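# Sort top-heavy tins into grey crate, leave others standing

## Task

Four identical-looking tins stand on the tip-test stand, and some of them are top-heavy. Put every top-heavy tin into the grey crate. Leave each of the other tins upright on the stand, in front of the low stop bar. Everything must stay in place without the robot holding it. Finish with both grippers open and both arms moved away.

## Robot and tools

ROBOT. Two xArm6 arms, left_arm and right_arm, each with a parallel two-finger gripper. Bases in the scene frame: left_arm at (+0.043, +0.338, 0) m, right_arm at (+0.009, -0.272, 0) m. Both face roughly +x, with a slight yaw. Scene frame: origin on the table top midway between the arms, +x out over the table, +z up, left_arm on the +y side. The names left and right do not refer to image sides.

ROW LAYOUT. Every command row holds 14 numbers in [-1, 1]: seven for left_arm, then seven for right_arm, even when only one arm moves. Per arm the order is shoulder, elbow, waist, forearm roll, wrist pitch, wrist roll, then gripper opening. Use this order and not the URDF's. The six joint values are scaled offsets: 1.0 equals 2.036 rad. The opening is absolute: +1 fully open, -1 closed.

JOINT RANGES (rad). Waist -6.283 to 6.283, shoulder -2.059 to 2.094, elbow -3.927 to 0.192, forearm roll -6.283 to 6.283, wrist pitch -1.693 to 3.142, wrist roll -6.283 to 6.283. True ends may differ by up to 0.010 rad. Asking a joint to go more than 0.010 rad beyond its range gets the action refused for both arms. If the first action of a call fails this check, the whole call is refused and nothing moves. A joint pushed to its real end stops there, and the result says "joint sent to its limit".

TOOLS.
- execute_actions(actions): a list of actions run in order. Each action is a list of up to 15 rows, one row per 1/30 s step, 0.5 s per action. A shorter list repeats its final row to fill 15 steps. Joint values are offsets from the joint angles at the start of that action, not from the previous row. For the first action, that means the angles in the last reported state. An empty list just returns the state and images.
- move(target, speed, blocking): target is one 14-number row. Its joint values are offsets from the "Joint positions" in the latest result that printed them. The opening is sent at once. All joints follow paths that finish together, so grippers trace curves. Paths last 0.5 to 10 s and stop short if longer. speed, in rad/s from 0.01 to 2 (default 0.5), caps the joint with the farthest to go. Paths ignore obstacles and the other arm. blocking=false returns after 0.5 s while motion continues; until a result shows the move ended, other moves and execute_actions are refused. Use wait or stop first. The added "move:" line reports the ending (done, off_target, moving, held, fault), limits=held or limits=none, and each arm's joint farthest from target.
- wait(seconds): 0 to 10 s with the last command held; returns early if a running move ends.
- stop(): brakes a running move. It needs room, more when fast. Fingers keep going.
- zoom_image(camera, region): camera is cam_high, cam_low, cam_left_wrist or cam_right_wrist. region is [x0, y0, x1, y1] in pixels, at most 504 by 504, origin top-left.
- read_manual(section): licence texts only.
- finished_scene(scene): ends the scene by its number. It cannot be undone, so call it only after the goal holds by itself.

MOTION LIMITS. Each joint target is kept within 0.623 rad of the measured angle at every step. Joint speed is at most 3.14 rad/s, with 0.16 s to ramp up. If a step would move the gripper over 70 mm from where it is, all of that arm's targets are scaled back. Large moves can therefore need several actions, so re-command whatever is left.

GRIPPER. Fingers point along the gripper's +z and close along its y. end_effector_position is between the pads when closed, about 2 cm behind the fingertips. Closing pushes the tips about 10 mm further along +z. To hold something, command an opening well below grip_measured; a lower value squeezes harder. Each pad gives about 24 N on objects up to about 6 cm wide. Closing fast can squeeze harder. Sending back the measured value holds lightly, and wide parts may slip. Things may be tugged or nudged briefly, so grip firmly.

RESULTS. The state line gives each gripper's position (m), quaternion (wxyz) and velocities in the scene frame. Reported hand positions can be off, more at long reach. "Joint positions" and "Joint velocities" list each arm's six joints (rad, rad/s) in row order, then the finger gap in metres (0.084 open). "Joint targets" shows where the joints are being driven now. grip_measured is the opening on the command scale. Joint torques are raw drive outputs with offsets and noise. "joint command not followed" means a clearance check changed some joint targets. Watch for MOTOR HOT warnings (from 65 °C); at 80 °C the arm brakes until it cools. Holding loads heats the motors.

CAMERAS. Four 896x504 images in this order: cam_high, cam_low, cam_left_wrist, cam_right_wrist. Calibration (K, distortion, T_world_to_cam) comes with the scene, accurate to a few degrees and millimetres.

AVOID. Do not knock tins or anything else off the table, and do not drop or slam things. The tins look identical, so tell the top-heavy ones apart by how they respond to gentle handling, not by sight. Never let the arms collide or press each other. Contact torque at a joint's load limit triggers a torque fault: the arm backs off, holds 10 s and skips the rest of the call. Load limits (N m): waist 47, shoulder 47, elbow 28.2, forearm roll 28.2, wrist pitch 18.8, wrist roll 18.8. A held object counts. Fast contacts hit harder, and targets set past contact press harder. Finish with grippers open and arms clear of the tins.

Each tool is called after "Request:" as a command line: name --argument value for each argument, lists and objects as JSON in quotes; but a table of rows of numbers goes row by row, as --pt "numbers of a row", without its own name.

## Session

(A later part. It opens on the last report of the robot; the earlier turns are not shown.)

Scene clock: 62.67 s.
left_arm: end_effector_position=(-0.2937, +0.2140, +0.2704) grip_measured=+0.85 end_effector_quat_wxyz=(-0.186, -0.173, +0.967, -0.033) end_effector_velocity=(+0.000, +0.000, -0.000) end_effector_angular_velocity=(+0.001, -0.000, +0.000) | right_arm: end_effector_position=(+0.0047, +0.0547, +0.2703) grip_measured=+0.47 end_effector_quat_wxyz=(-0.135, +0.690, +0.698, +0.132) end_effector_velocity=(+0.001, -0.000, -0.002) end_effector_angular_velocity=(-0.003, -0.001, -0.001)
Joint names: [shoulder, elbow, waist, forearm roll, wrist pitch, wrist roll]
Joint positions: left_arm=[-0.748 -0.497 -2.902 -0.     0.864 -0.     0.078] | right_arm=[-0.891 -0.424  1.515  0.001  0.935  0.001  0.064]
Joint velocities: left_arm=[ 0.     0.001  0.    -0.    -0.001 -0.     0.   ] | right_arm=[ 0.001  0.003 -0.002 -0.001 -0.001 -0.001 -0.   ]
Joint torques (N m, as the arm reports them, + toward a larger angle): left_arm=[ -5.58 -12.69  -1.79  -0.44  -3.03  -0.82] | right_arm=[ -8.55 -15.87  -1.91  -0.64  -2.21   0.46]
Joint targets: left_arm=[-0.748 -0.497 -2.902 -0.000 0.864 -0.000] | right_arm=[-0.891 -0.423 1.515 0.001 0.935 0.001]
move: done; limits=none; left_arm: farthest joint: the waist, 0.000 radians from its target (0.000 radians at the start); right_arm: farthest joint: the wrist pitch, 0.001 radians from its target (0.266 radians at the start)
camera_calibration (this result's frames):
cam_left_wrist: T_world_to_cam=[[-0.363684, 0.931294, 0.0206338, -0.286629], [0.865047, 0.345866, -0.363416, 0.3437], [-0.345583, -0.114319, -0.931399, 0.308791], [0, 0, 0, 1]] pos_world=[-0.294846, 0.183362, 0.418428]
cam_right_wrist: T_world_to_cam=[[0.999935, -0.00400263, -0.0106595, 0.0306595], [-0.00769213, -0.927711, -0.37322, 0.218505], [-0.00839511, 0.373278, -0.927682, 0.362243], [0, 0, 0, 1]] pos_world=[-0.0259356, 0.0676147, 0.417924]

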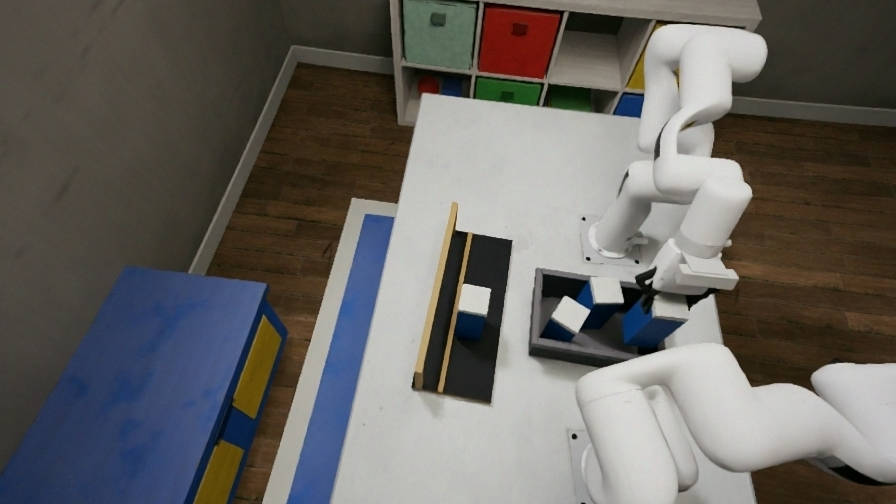

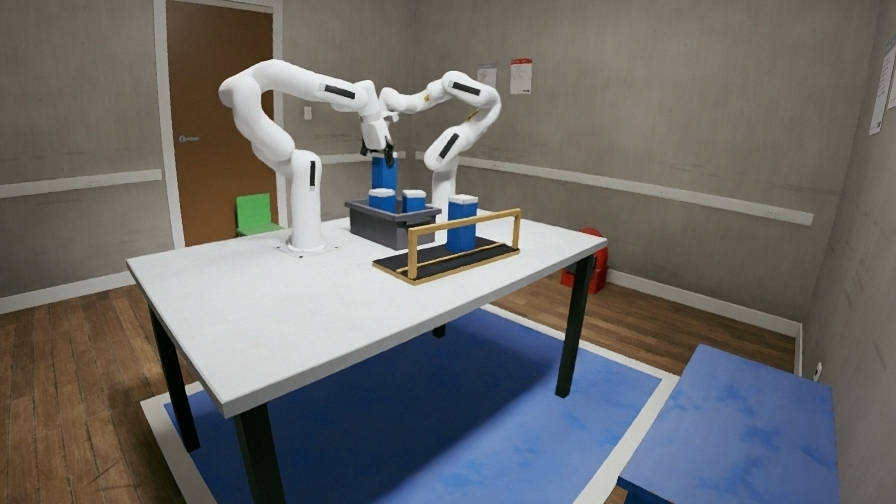

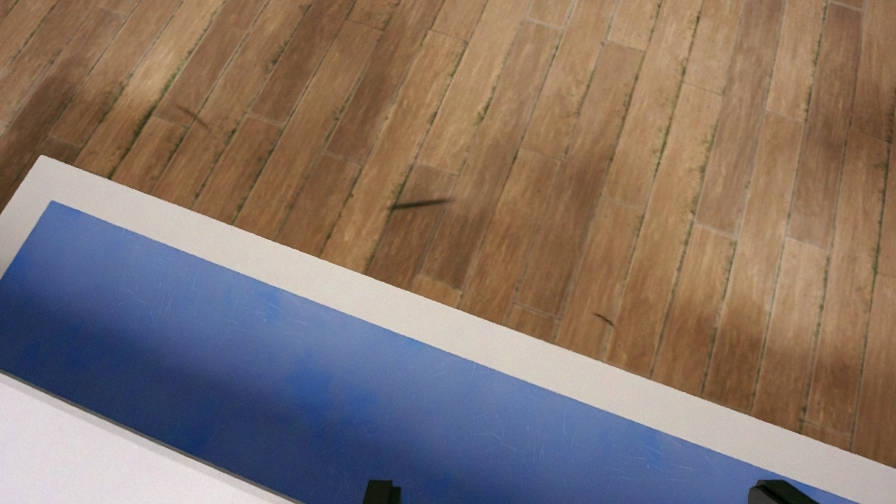

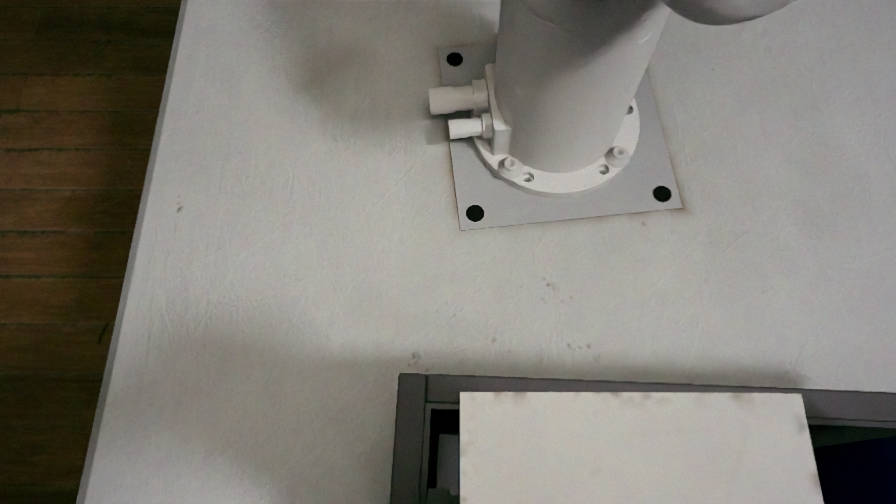

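Request:
move --target '[0,0,0,0,0,0,0.85,0.0719,0.1318,-0.0182,0,-0.2036,0,-0.5]' --speed 0.5

Request:
execute_actions --actions '[[[0,0,0,0,0,0,0.85,0,0,0,0,0,0,0.3],[0,0,0,0,0,0,0.85,0,0,0,0,0,0,0.5],[0,0,0,0,0,0,0.85,0,0,0,0,0,0,0.6],[0,0,0,0,0,0,0.85,0,0,0,0,0,0,0.7],[0,0,0,0,0,0,0.85,0,0,0,0,0,0,0.8]]]'

Request:
move --target '[0,0,0,0,0,0,0.85,-0.0719,-0.1318,0,0,0.2036,0,0.8]' --speed 0.7

Scene clock: 65.00 s.
left_arm: end_effector_position=(-0.2937, +0.2140, +0.2704) grip_measured=+0.85 end_effector_quat_wxyz=(-0.186, -0.173, +0.967, -0.033) end_effector_velocity=(+0.000, -0.000, -0.000) end_effector_angular_velocity=(-0.001, -0.002, -0.001) | right_arm: end_effector_position=(+0.0168, +0.0544, +0.1551) grip_measured=+0.47 end_effector_quat_wxyz=(-0.132, +0.703, +0.685, +0.135) end_effector_velocity=(-0.000, -0.001, -0.001) end_effector_angular_velocity=(-0.002, +0.000, +0.000)
Joint names: [shoulder, elbow, waist, forearm roll, wrist pitch, wrist roll]
Joint positions: left_arm=[-0.748 -0.497 -2.902 -0.     0.864 -0.     0.078] | right_arm=[-0.745 -0.156  1.478  0.001  0.521  0.001  0.064]
Joint velocities: left_arm=[ 0.001  0.    -0.     0.002  0.    -0.    -0.   ] | right_arm=[ 0.001  0.003  0.001 -0.    -0.001  0.001  0.   ]
Joint torques (N m, as the arm reports them, + toward a larger angle): left_arm=[ -5.6  -12.88  -1.93  -0.7   -2.99  -0.9 ] | right_arm=[-10.03 -14.88  -2.07  -0.49  -2.27   0.42]
Joint targets: left_arm=[-0.748 -0.497 -2.902 -0.000 0.864 -0.000] | right_arm=[-0.745 -0.155 1.478 0.001 0.521 0.001]
move: done; limits=none; left_arm: farthest joint: the waist, 0.000 radians from its target (0.000 radians at the start); right_arm: farthest joint: the waist, 0.000 radians from its target (0.037 radians at the start)
camera_calibration (this result's frames):
cam_left_wrist: T_world_to_cam=[[-0.363684, 0.931294, 0.0206337, -0.286629], [0.865047, 0.345866, -0.363416, 0.3437], [-0.345583, -0.114319, -0.931399, 0.308791], [0, 0, 0, 1]] pos_world=[-0.294846, 0.183362, 0.418428]
cam_right_wrist: T_world_to_cam=[[0.999094, -0.0412388, -0.0105359, 0.0192872], [-0.0421884, -0.926687, -0.373457, 0.175897], [0.00563742, 0.373564, -0.927587, 0.255342], [0, 0, 0, 1]] pos_world=[-0.0132884, 0.0684106, 0.302745]

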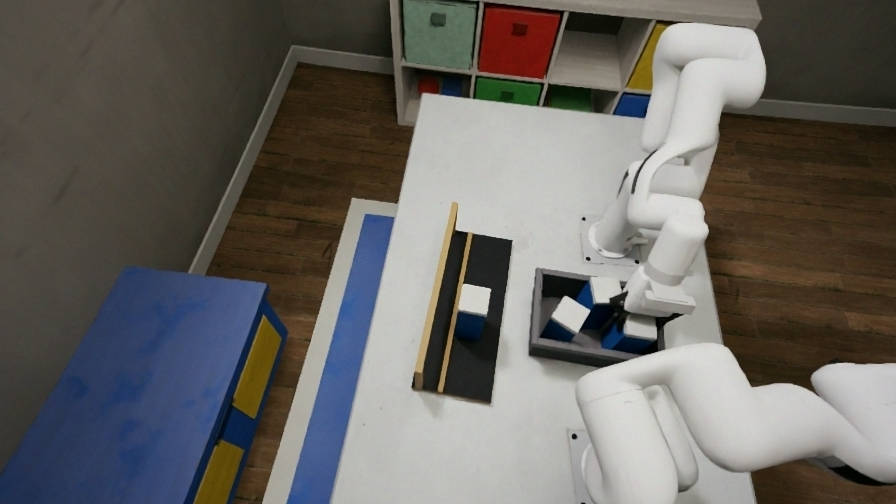

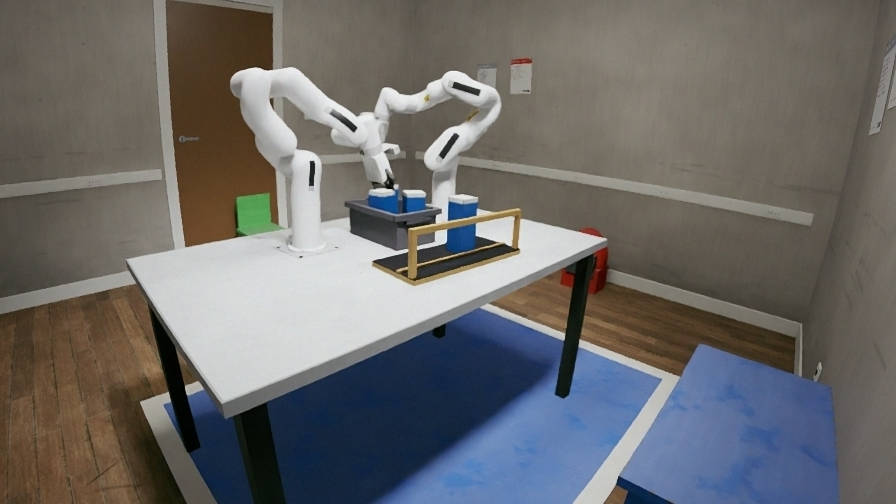

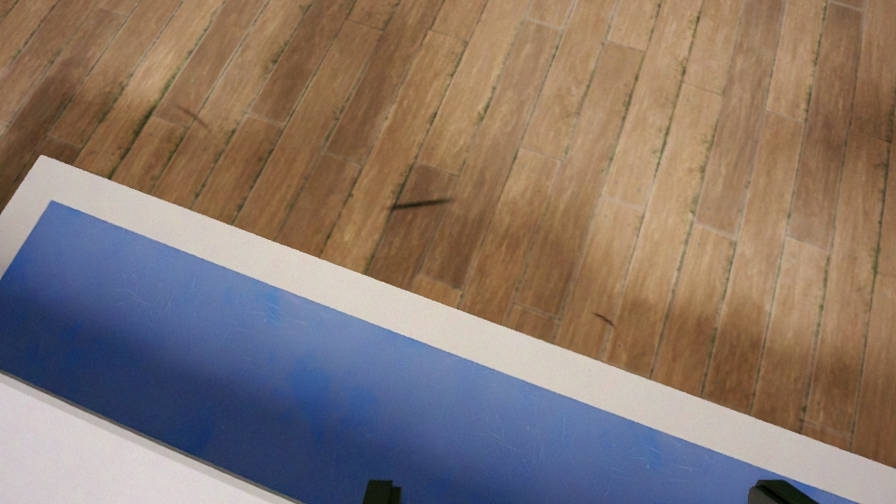

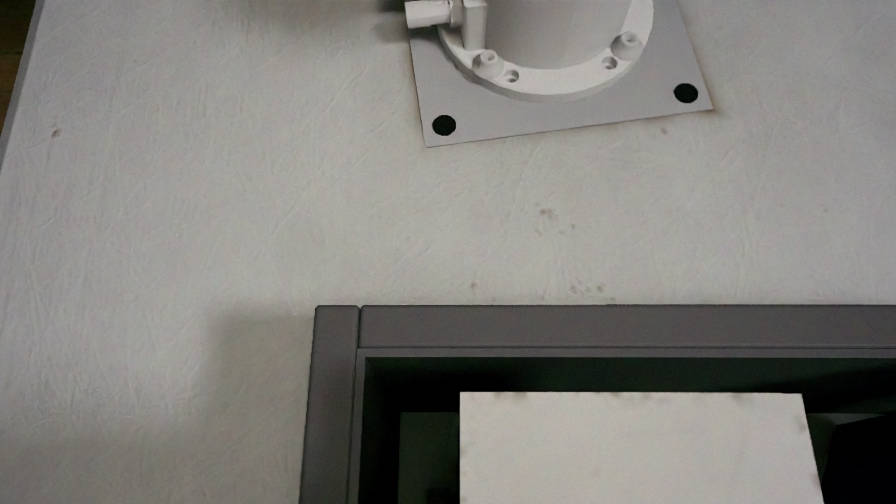

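Scene clock: 65.50 s.
left_arm: end_effector_position=(-0.2937, +0.2140, +0.2704) grip_measured=+0.85 end_effector_quat_wxyz=(-0.186, -0.173, +0.967, -0.033) end_effector_velocity=(+0.000, +0.000, -0.000) end_effector_angular_velocity=(+0.000, -0.000, +0.000) | right_arm: end_effector_position=(+0.0168, +0.0545, +0.1552) grip_measured=+0.80 end_effector_quat_wxyz=(-0.132, +0.703, +0.685, +0.135) end_effector_velocity=(+0.000, -0.000, -0.000) end_effector_angular_velocity=(-0.000, -0.001, +0.001)
Joint names: [shoulder, elbow, waist, forearm roll, wrist pitch, wrist roll]
Joint positions: left_arm=[-0.748 -0.497 -2.902 -0.     0.864 -0.     0.078] | right_arm=[-0.745 -0.156  1.478  0.001  0.521  0.001  0.077]
Joint velocities: left_arm=[-0.001  0.001 -0.    -0.     0.    -0.     0.   ] | right_arm=[-0.001  0.     0.    -0.001  0.001 -0.001  0.   ]
Joint torques (N m, as the arm reports them, + toward a larger angle): left_arm=[ -5.69 -12.86  -1.94  -0.63  -3.03  -0.87] | right_arm=[ -8.82 -13.63  -2.1   -0.48  -1.81   0.38]
Joint targets: left_arm=[-0.748 -0.497 -2.902 -0.000 0.864 -0.000] | right_arm=[-0.745 -0.156 1.478 0.001 0.521 0.001]
camera_calibration (this result's frames):
cam_left_wrist: T_world_to_cam=[[-0.363684, 0.931294, 0.0206338, -0.286629], [0.865047, 0.345866, -0.363415, 0.3437], [-0.345583, -0.114319, -0.931399, 0.308791], [0, 0, 0, 1]] pos_world=[-0.294846, 0.183362, 0.418428]
cam_right_wrist: T_world_to_cam=[[0.999094, -0.0412342, -0.0105429, 0.0192914], [-0.0421844, -0.926532, -0.373843, 0.1761], [0.00564685, 0.373949, -0.927432, 0.255395], [0, 0, 0, 1]] pos_world=[-0.0132874, 0.0684532, 0.302899]

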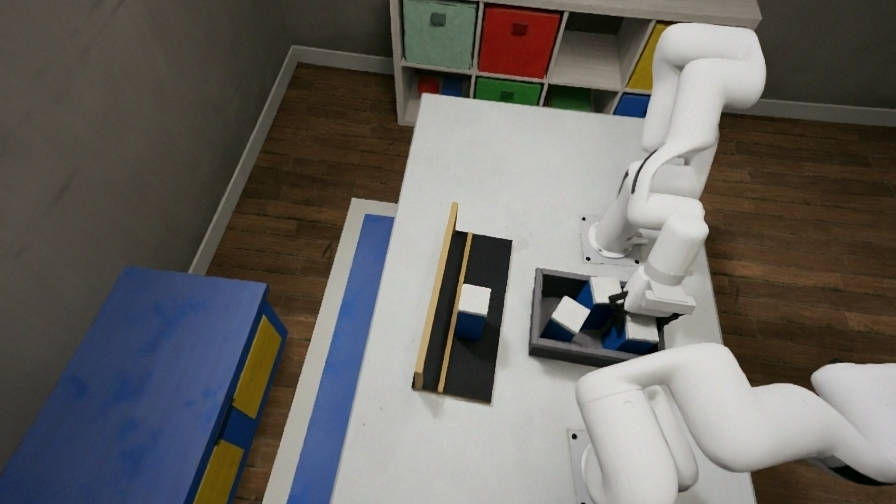

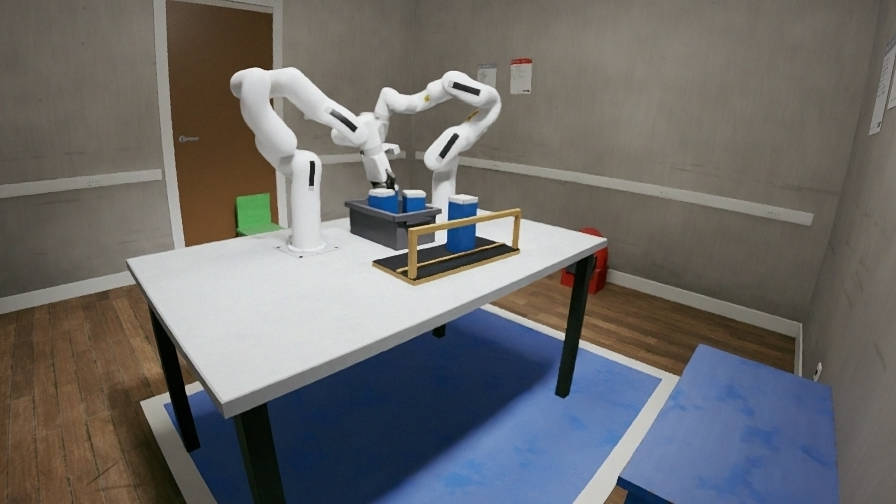

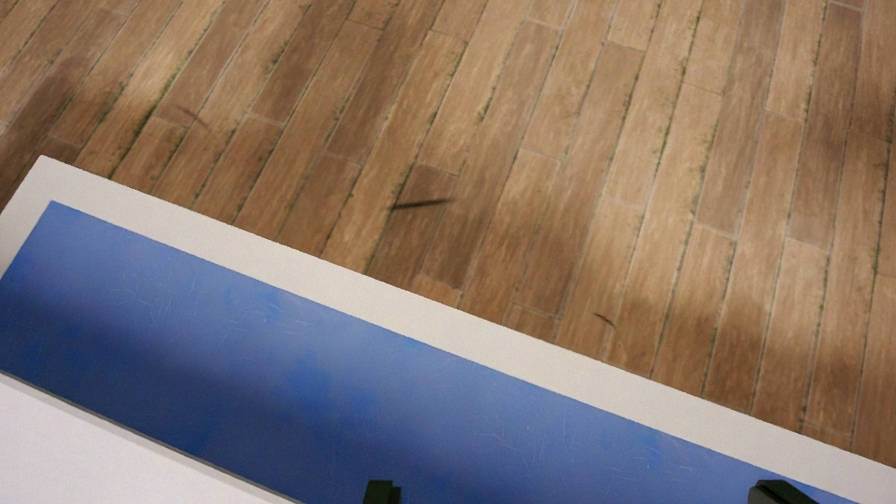

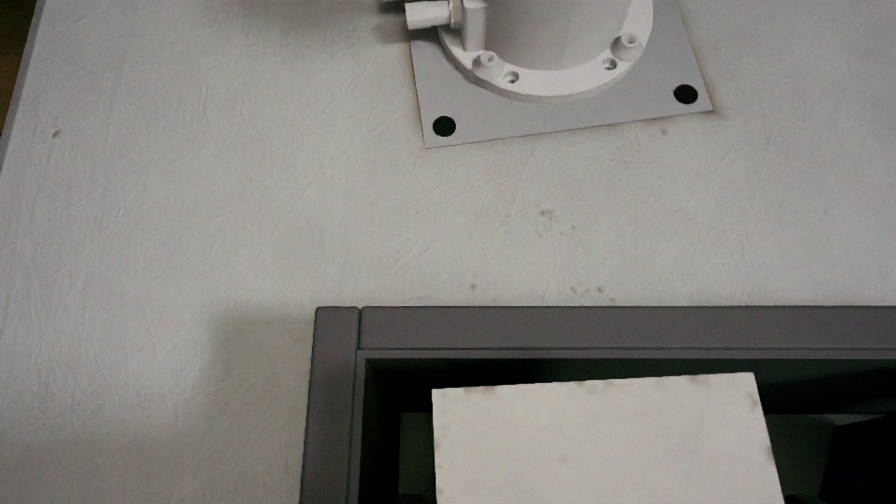

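Scene clock: 66.77 s.
left_arm: end_effector_position=(-0.2937, +0.2140, +0.2704) grip_measured=+0.85 end_effector_quat_wxyz=(-0.186, -0.173, +0.967, -0.033) end_effector_velocity=(-0.000, -0.000, +0.000) end_effector_angular_velocity=(-0.001, -0.001, -0.000) | right_arm: end_effector_position=(+0.0168, +0.0547, +0.2704) grip_measured=+0.80 end_effector_quat_wxyz=(-0.132, +0.703, +0.686, +0.135) end_effector_velocity=(-0.000, +0.000, +0.001) end_effector_angular_velocity=(+0.001, -0.000, +0.001)
Joint names: [shoulder, elbow, waist, forearm roll, wrist pitch, wrist roll]
Joint positions: left_arm=[-0.748 -0.497 -2.902 -0.     0.864 -0.     0.078] | right_arm=[-0.891 -0.424  1.478  0.001  0.935  0.001  0.077]
Joint velocities: left_arm=[ 0.    -0.001 -0.     0.001  0.001 -0.001 -0.   ] | right_arm=[-0.001 -0.002  0.001 -0.     0.002  0.    -0.   ]
Joint torques (N m, as the arm reports them, + toward a larger angle): left_arm=[ -5.68 -12.7   -1.87  -0.68  -3.06  -0.82] | right_arm=[ -6.99 -14.55  -2.07  -0.66  -1.74   0.51]
Joint targets: left_arm=[-0.748 -0.497 -2.902 -0.000 0.864 -0.000] | right_arm=[-0.892 -0.424 1.478 0.001 0.935 0.001]
move: done; limits=none; left_arm: farthest joint: the waist, 0.000 radians from its target (0.000 radians at the start); right_arm: farthest joint: the waist, 0.000 radians from its target (0.000 radians at the start)
camera_calibration (this result's frames):
cam_left_wrist: T_world_to_cam=[[-0.363684, 0.931294, 0.0206337, -0.286629], [0.865047, 0.345865, -0.363415, 0.3437], [-0.345583, -0.114319, -0.931399, 0.308791], [0, 0, 0, 1]] pos_world=[-0.294846, 0.183362, 0.418427]
cam_right_wrist: T_world_to_cam=[[0.999103, -0.0409876, -0.0106661, 0.0205959], [-0.0420033, -0.926644, -0.373586, 0.219267], [0.00542869, 0.373699, -0.927534, 0.362193], [0, 0, 0, 1]] pos_world=[-0.0133337, 0.0686757, 0.418081]

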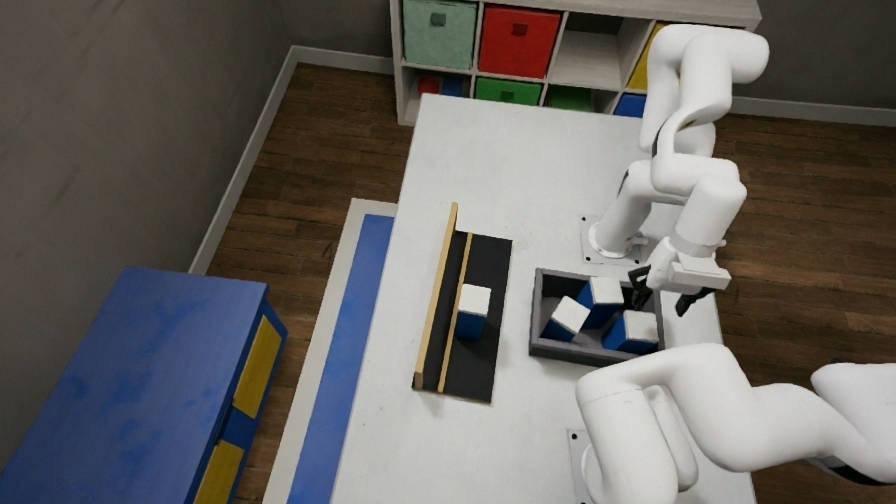

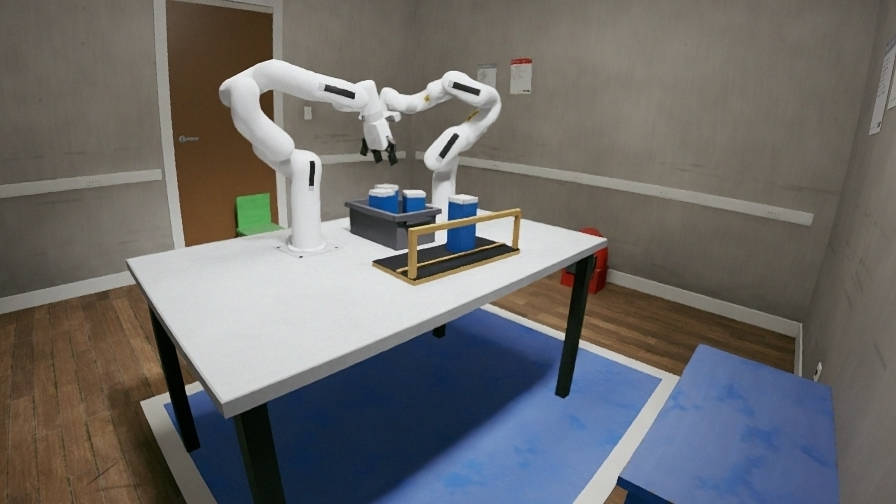

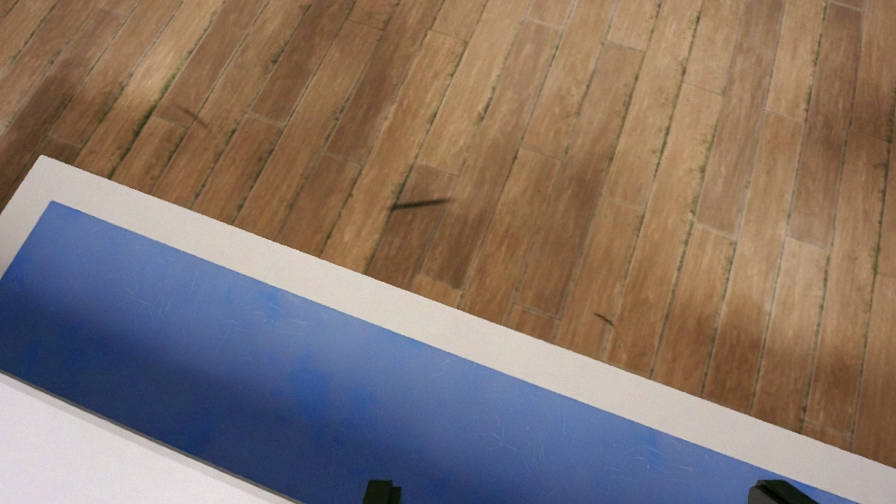

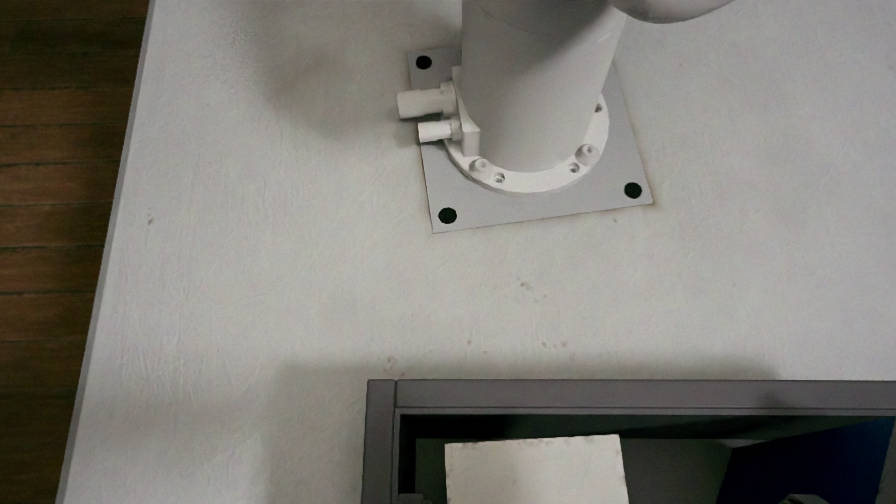

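Swing the right arm clear, then finish.

Request:
move --target '[0,0,0,0,0,0,0.85,0,0,0.55,0,0,0,0.8]' --speed 1.0

Request:
finished_scene --scene 2

Scene clock: 69.70 s.
left_arm: end_effector_position=(-0.2937, +0.2140, +0.2704) grip_measured=+0.85 end_effector_quat_wxyz=(-0.186, -0.173, +0.967, -0.033) end_effector_velocity=(+0.000, -0.000, -0.000) end_effector_angular_velocity=(+0.000, -0.001, +0.001) | right_arm: end_effector_position=(-0.2819, -0.1225, +0.2704) grip_measured=+0.80 end_effector_quat_wxyz=(-0.184, +0.232, +0.954, +0.044) end_effector_velocity=(-0.001, -0.001, +0.001) end_effector_angular_velocity=(-0.000, +0.001, +0.003)
Joint names: [shoulder, elbow, waist, forearm roll, wrist pitch, wrist roll]
Joint positions: left_arm=[-0.748 -0.497 -2.902 -0.     0.864 -0.     0.078] | right_arm=[-0.891 -0.424  2.597  0.001  0.935  0.001  0.077]
Joint velocities: left_arm=[ 0.001  0.     0.001 -0.    -0.     0.     0.   ] | right_arm=[-0.    -0.001  0.004  0.001  0.001  0.001  0.   ]
Joint torques (N m, as the arm reports them, + toward a larger angle): left_arm=[ -5.55 -12.62  -1.6   -0.52  -3.05  -0.81] | right_arm=[ -7.11 -14.66  -2.07  -0.57  -1.83   0.41]
Joint targets: left_arm=[-0.748 -0.497 -2.902 -0.000 0.864 -0.000] | right_arm=[-0.891 -0.424 2.597 0.001 0.935 0.001]
move: done; limits=none; left_arm: farthest joint: the waist, 0.000 radians from its target (0.000 radians at the start); right_arm: farthest joint: the waist, 0.001 radians from its target (1.120 radians at the start)
camera_calibration (this result's frames):
cam_left_wrist: T_world_to_cam=[[-0.363684, 0.931294, 0.0206338, -0.286629], [0.865047, 0.345865, -0.363416, 0.3437], [-0.345583, -0.114319, -0.931399, 0.308791], [0, 0, 0, 1]] pos_world=[-0.294846, 0.183362, 0.418428]
cam_right_wrist: T_world_to_cam=[[0.472974, 0.881012, -0.0106579, 0.276417], [0.81538, -0.442259, -0.37358, 0.343561], [-0.333842, 0.168004, -0.927537, 0.30919], [0, 0, 0, 1]] pos_world=[-0.30765, -0.143528, 0.418078]

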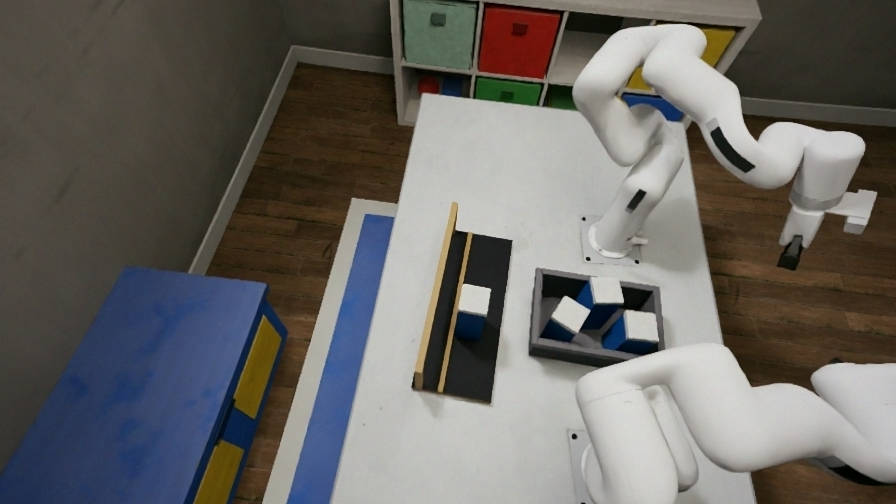

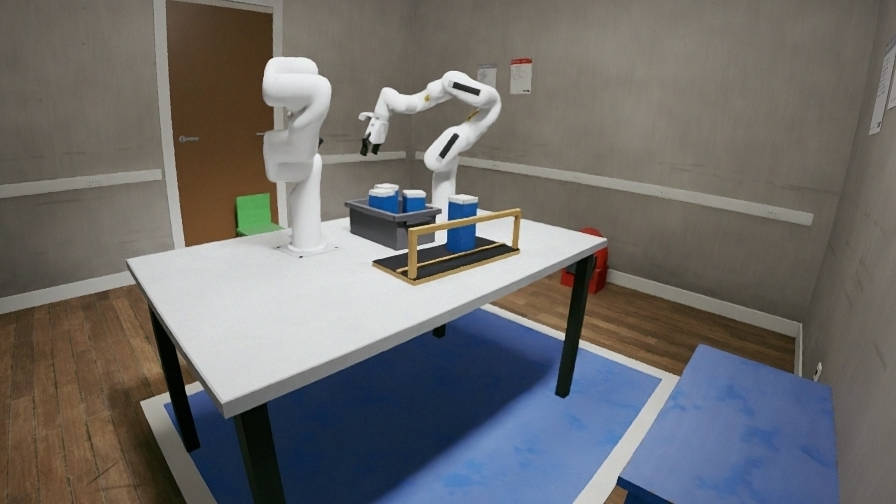

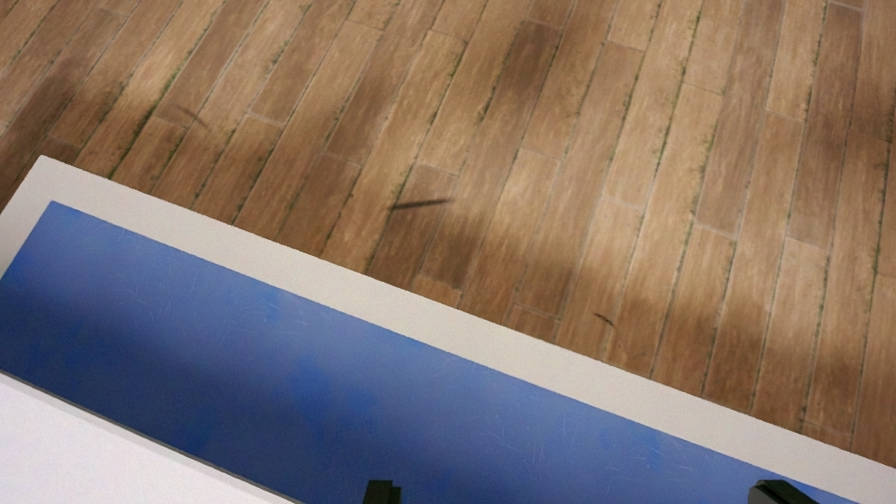

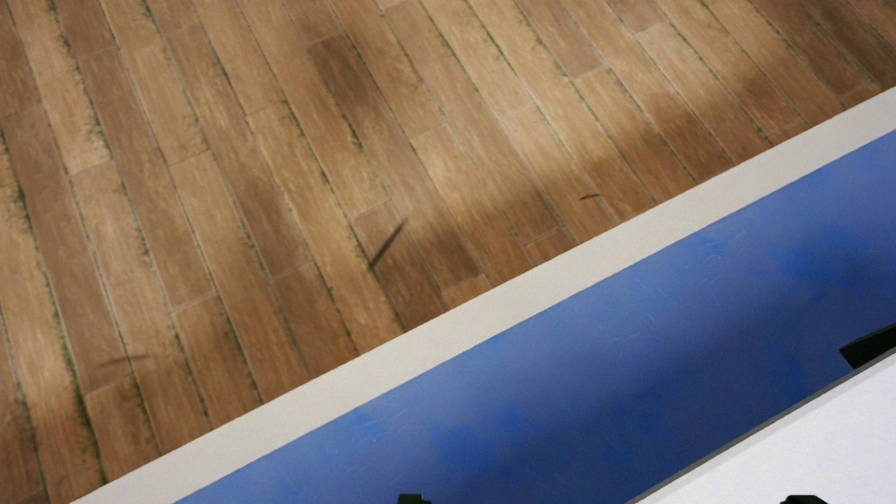

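The scene is finished: the task was done.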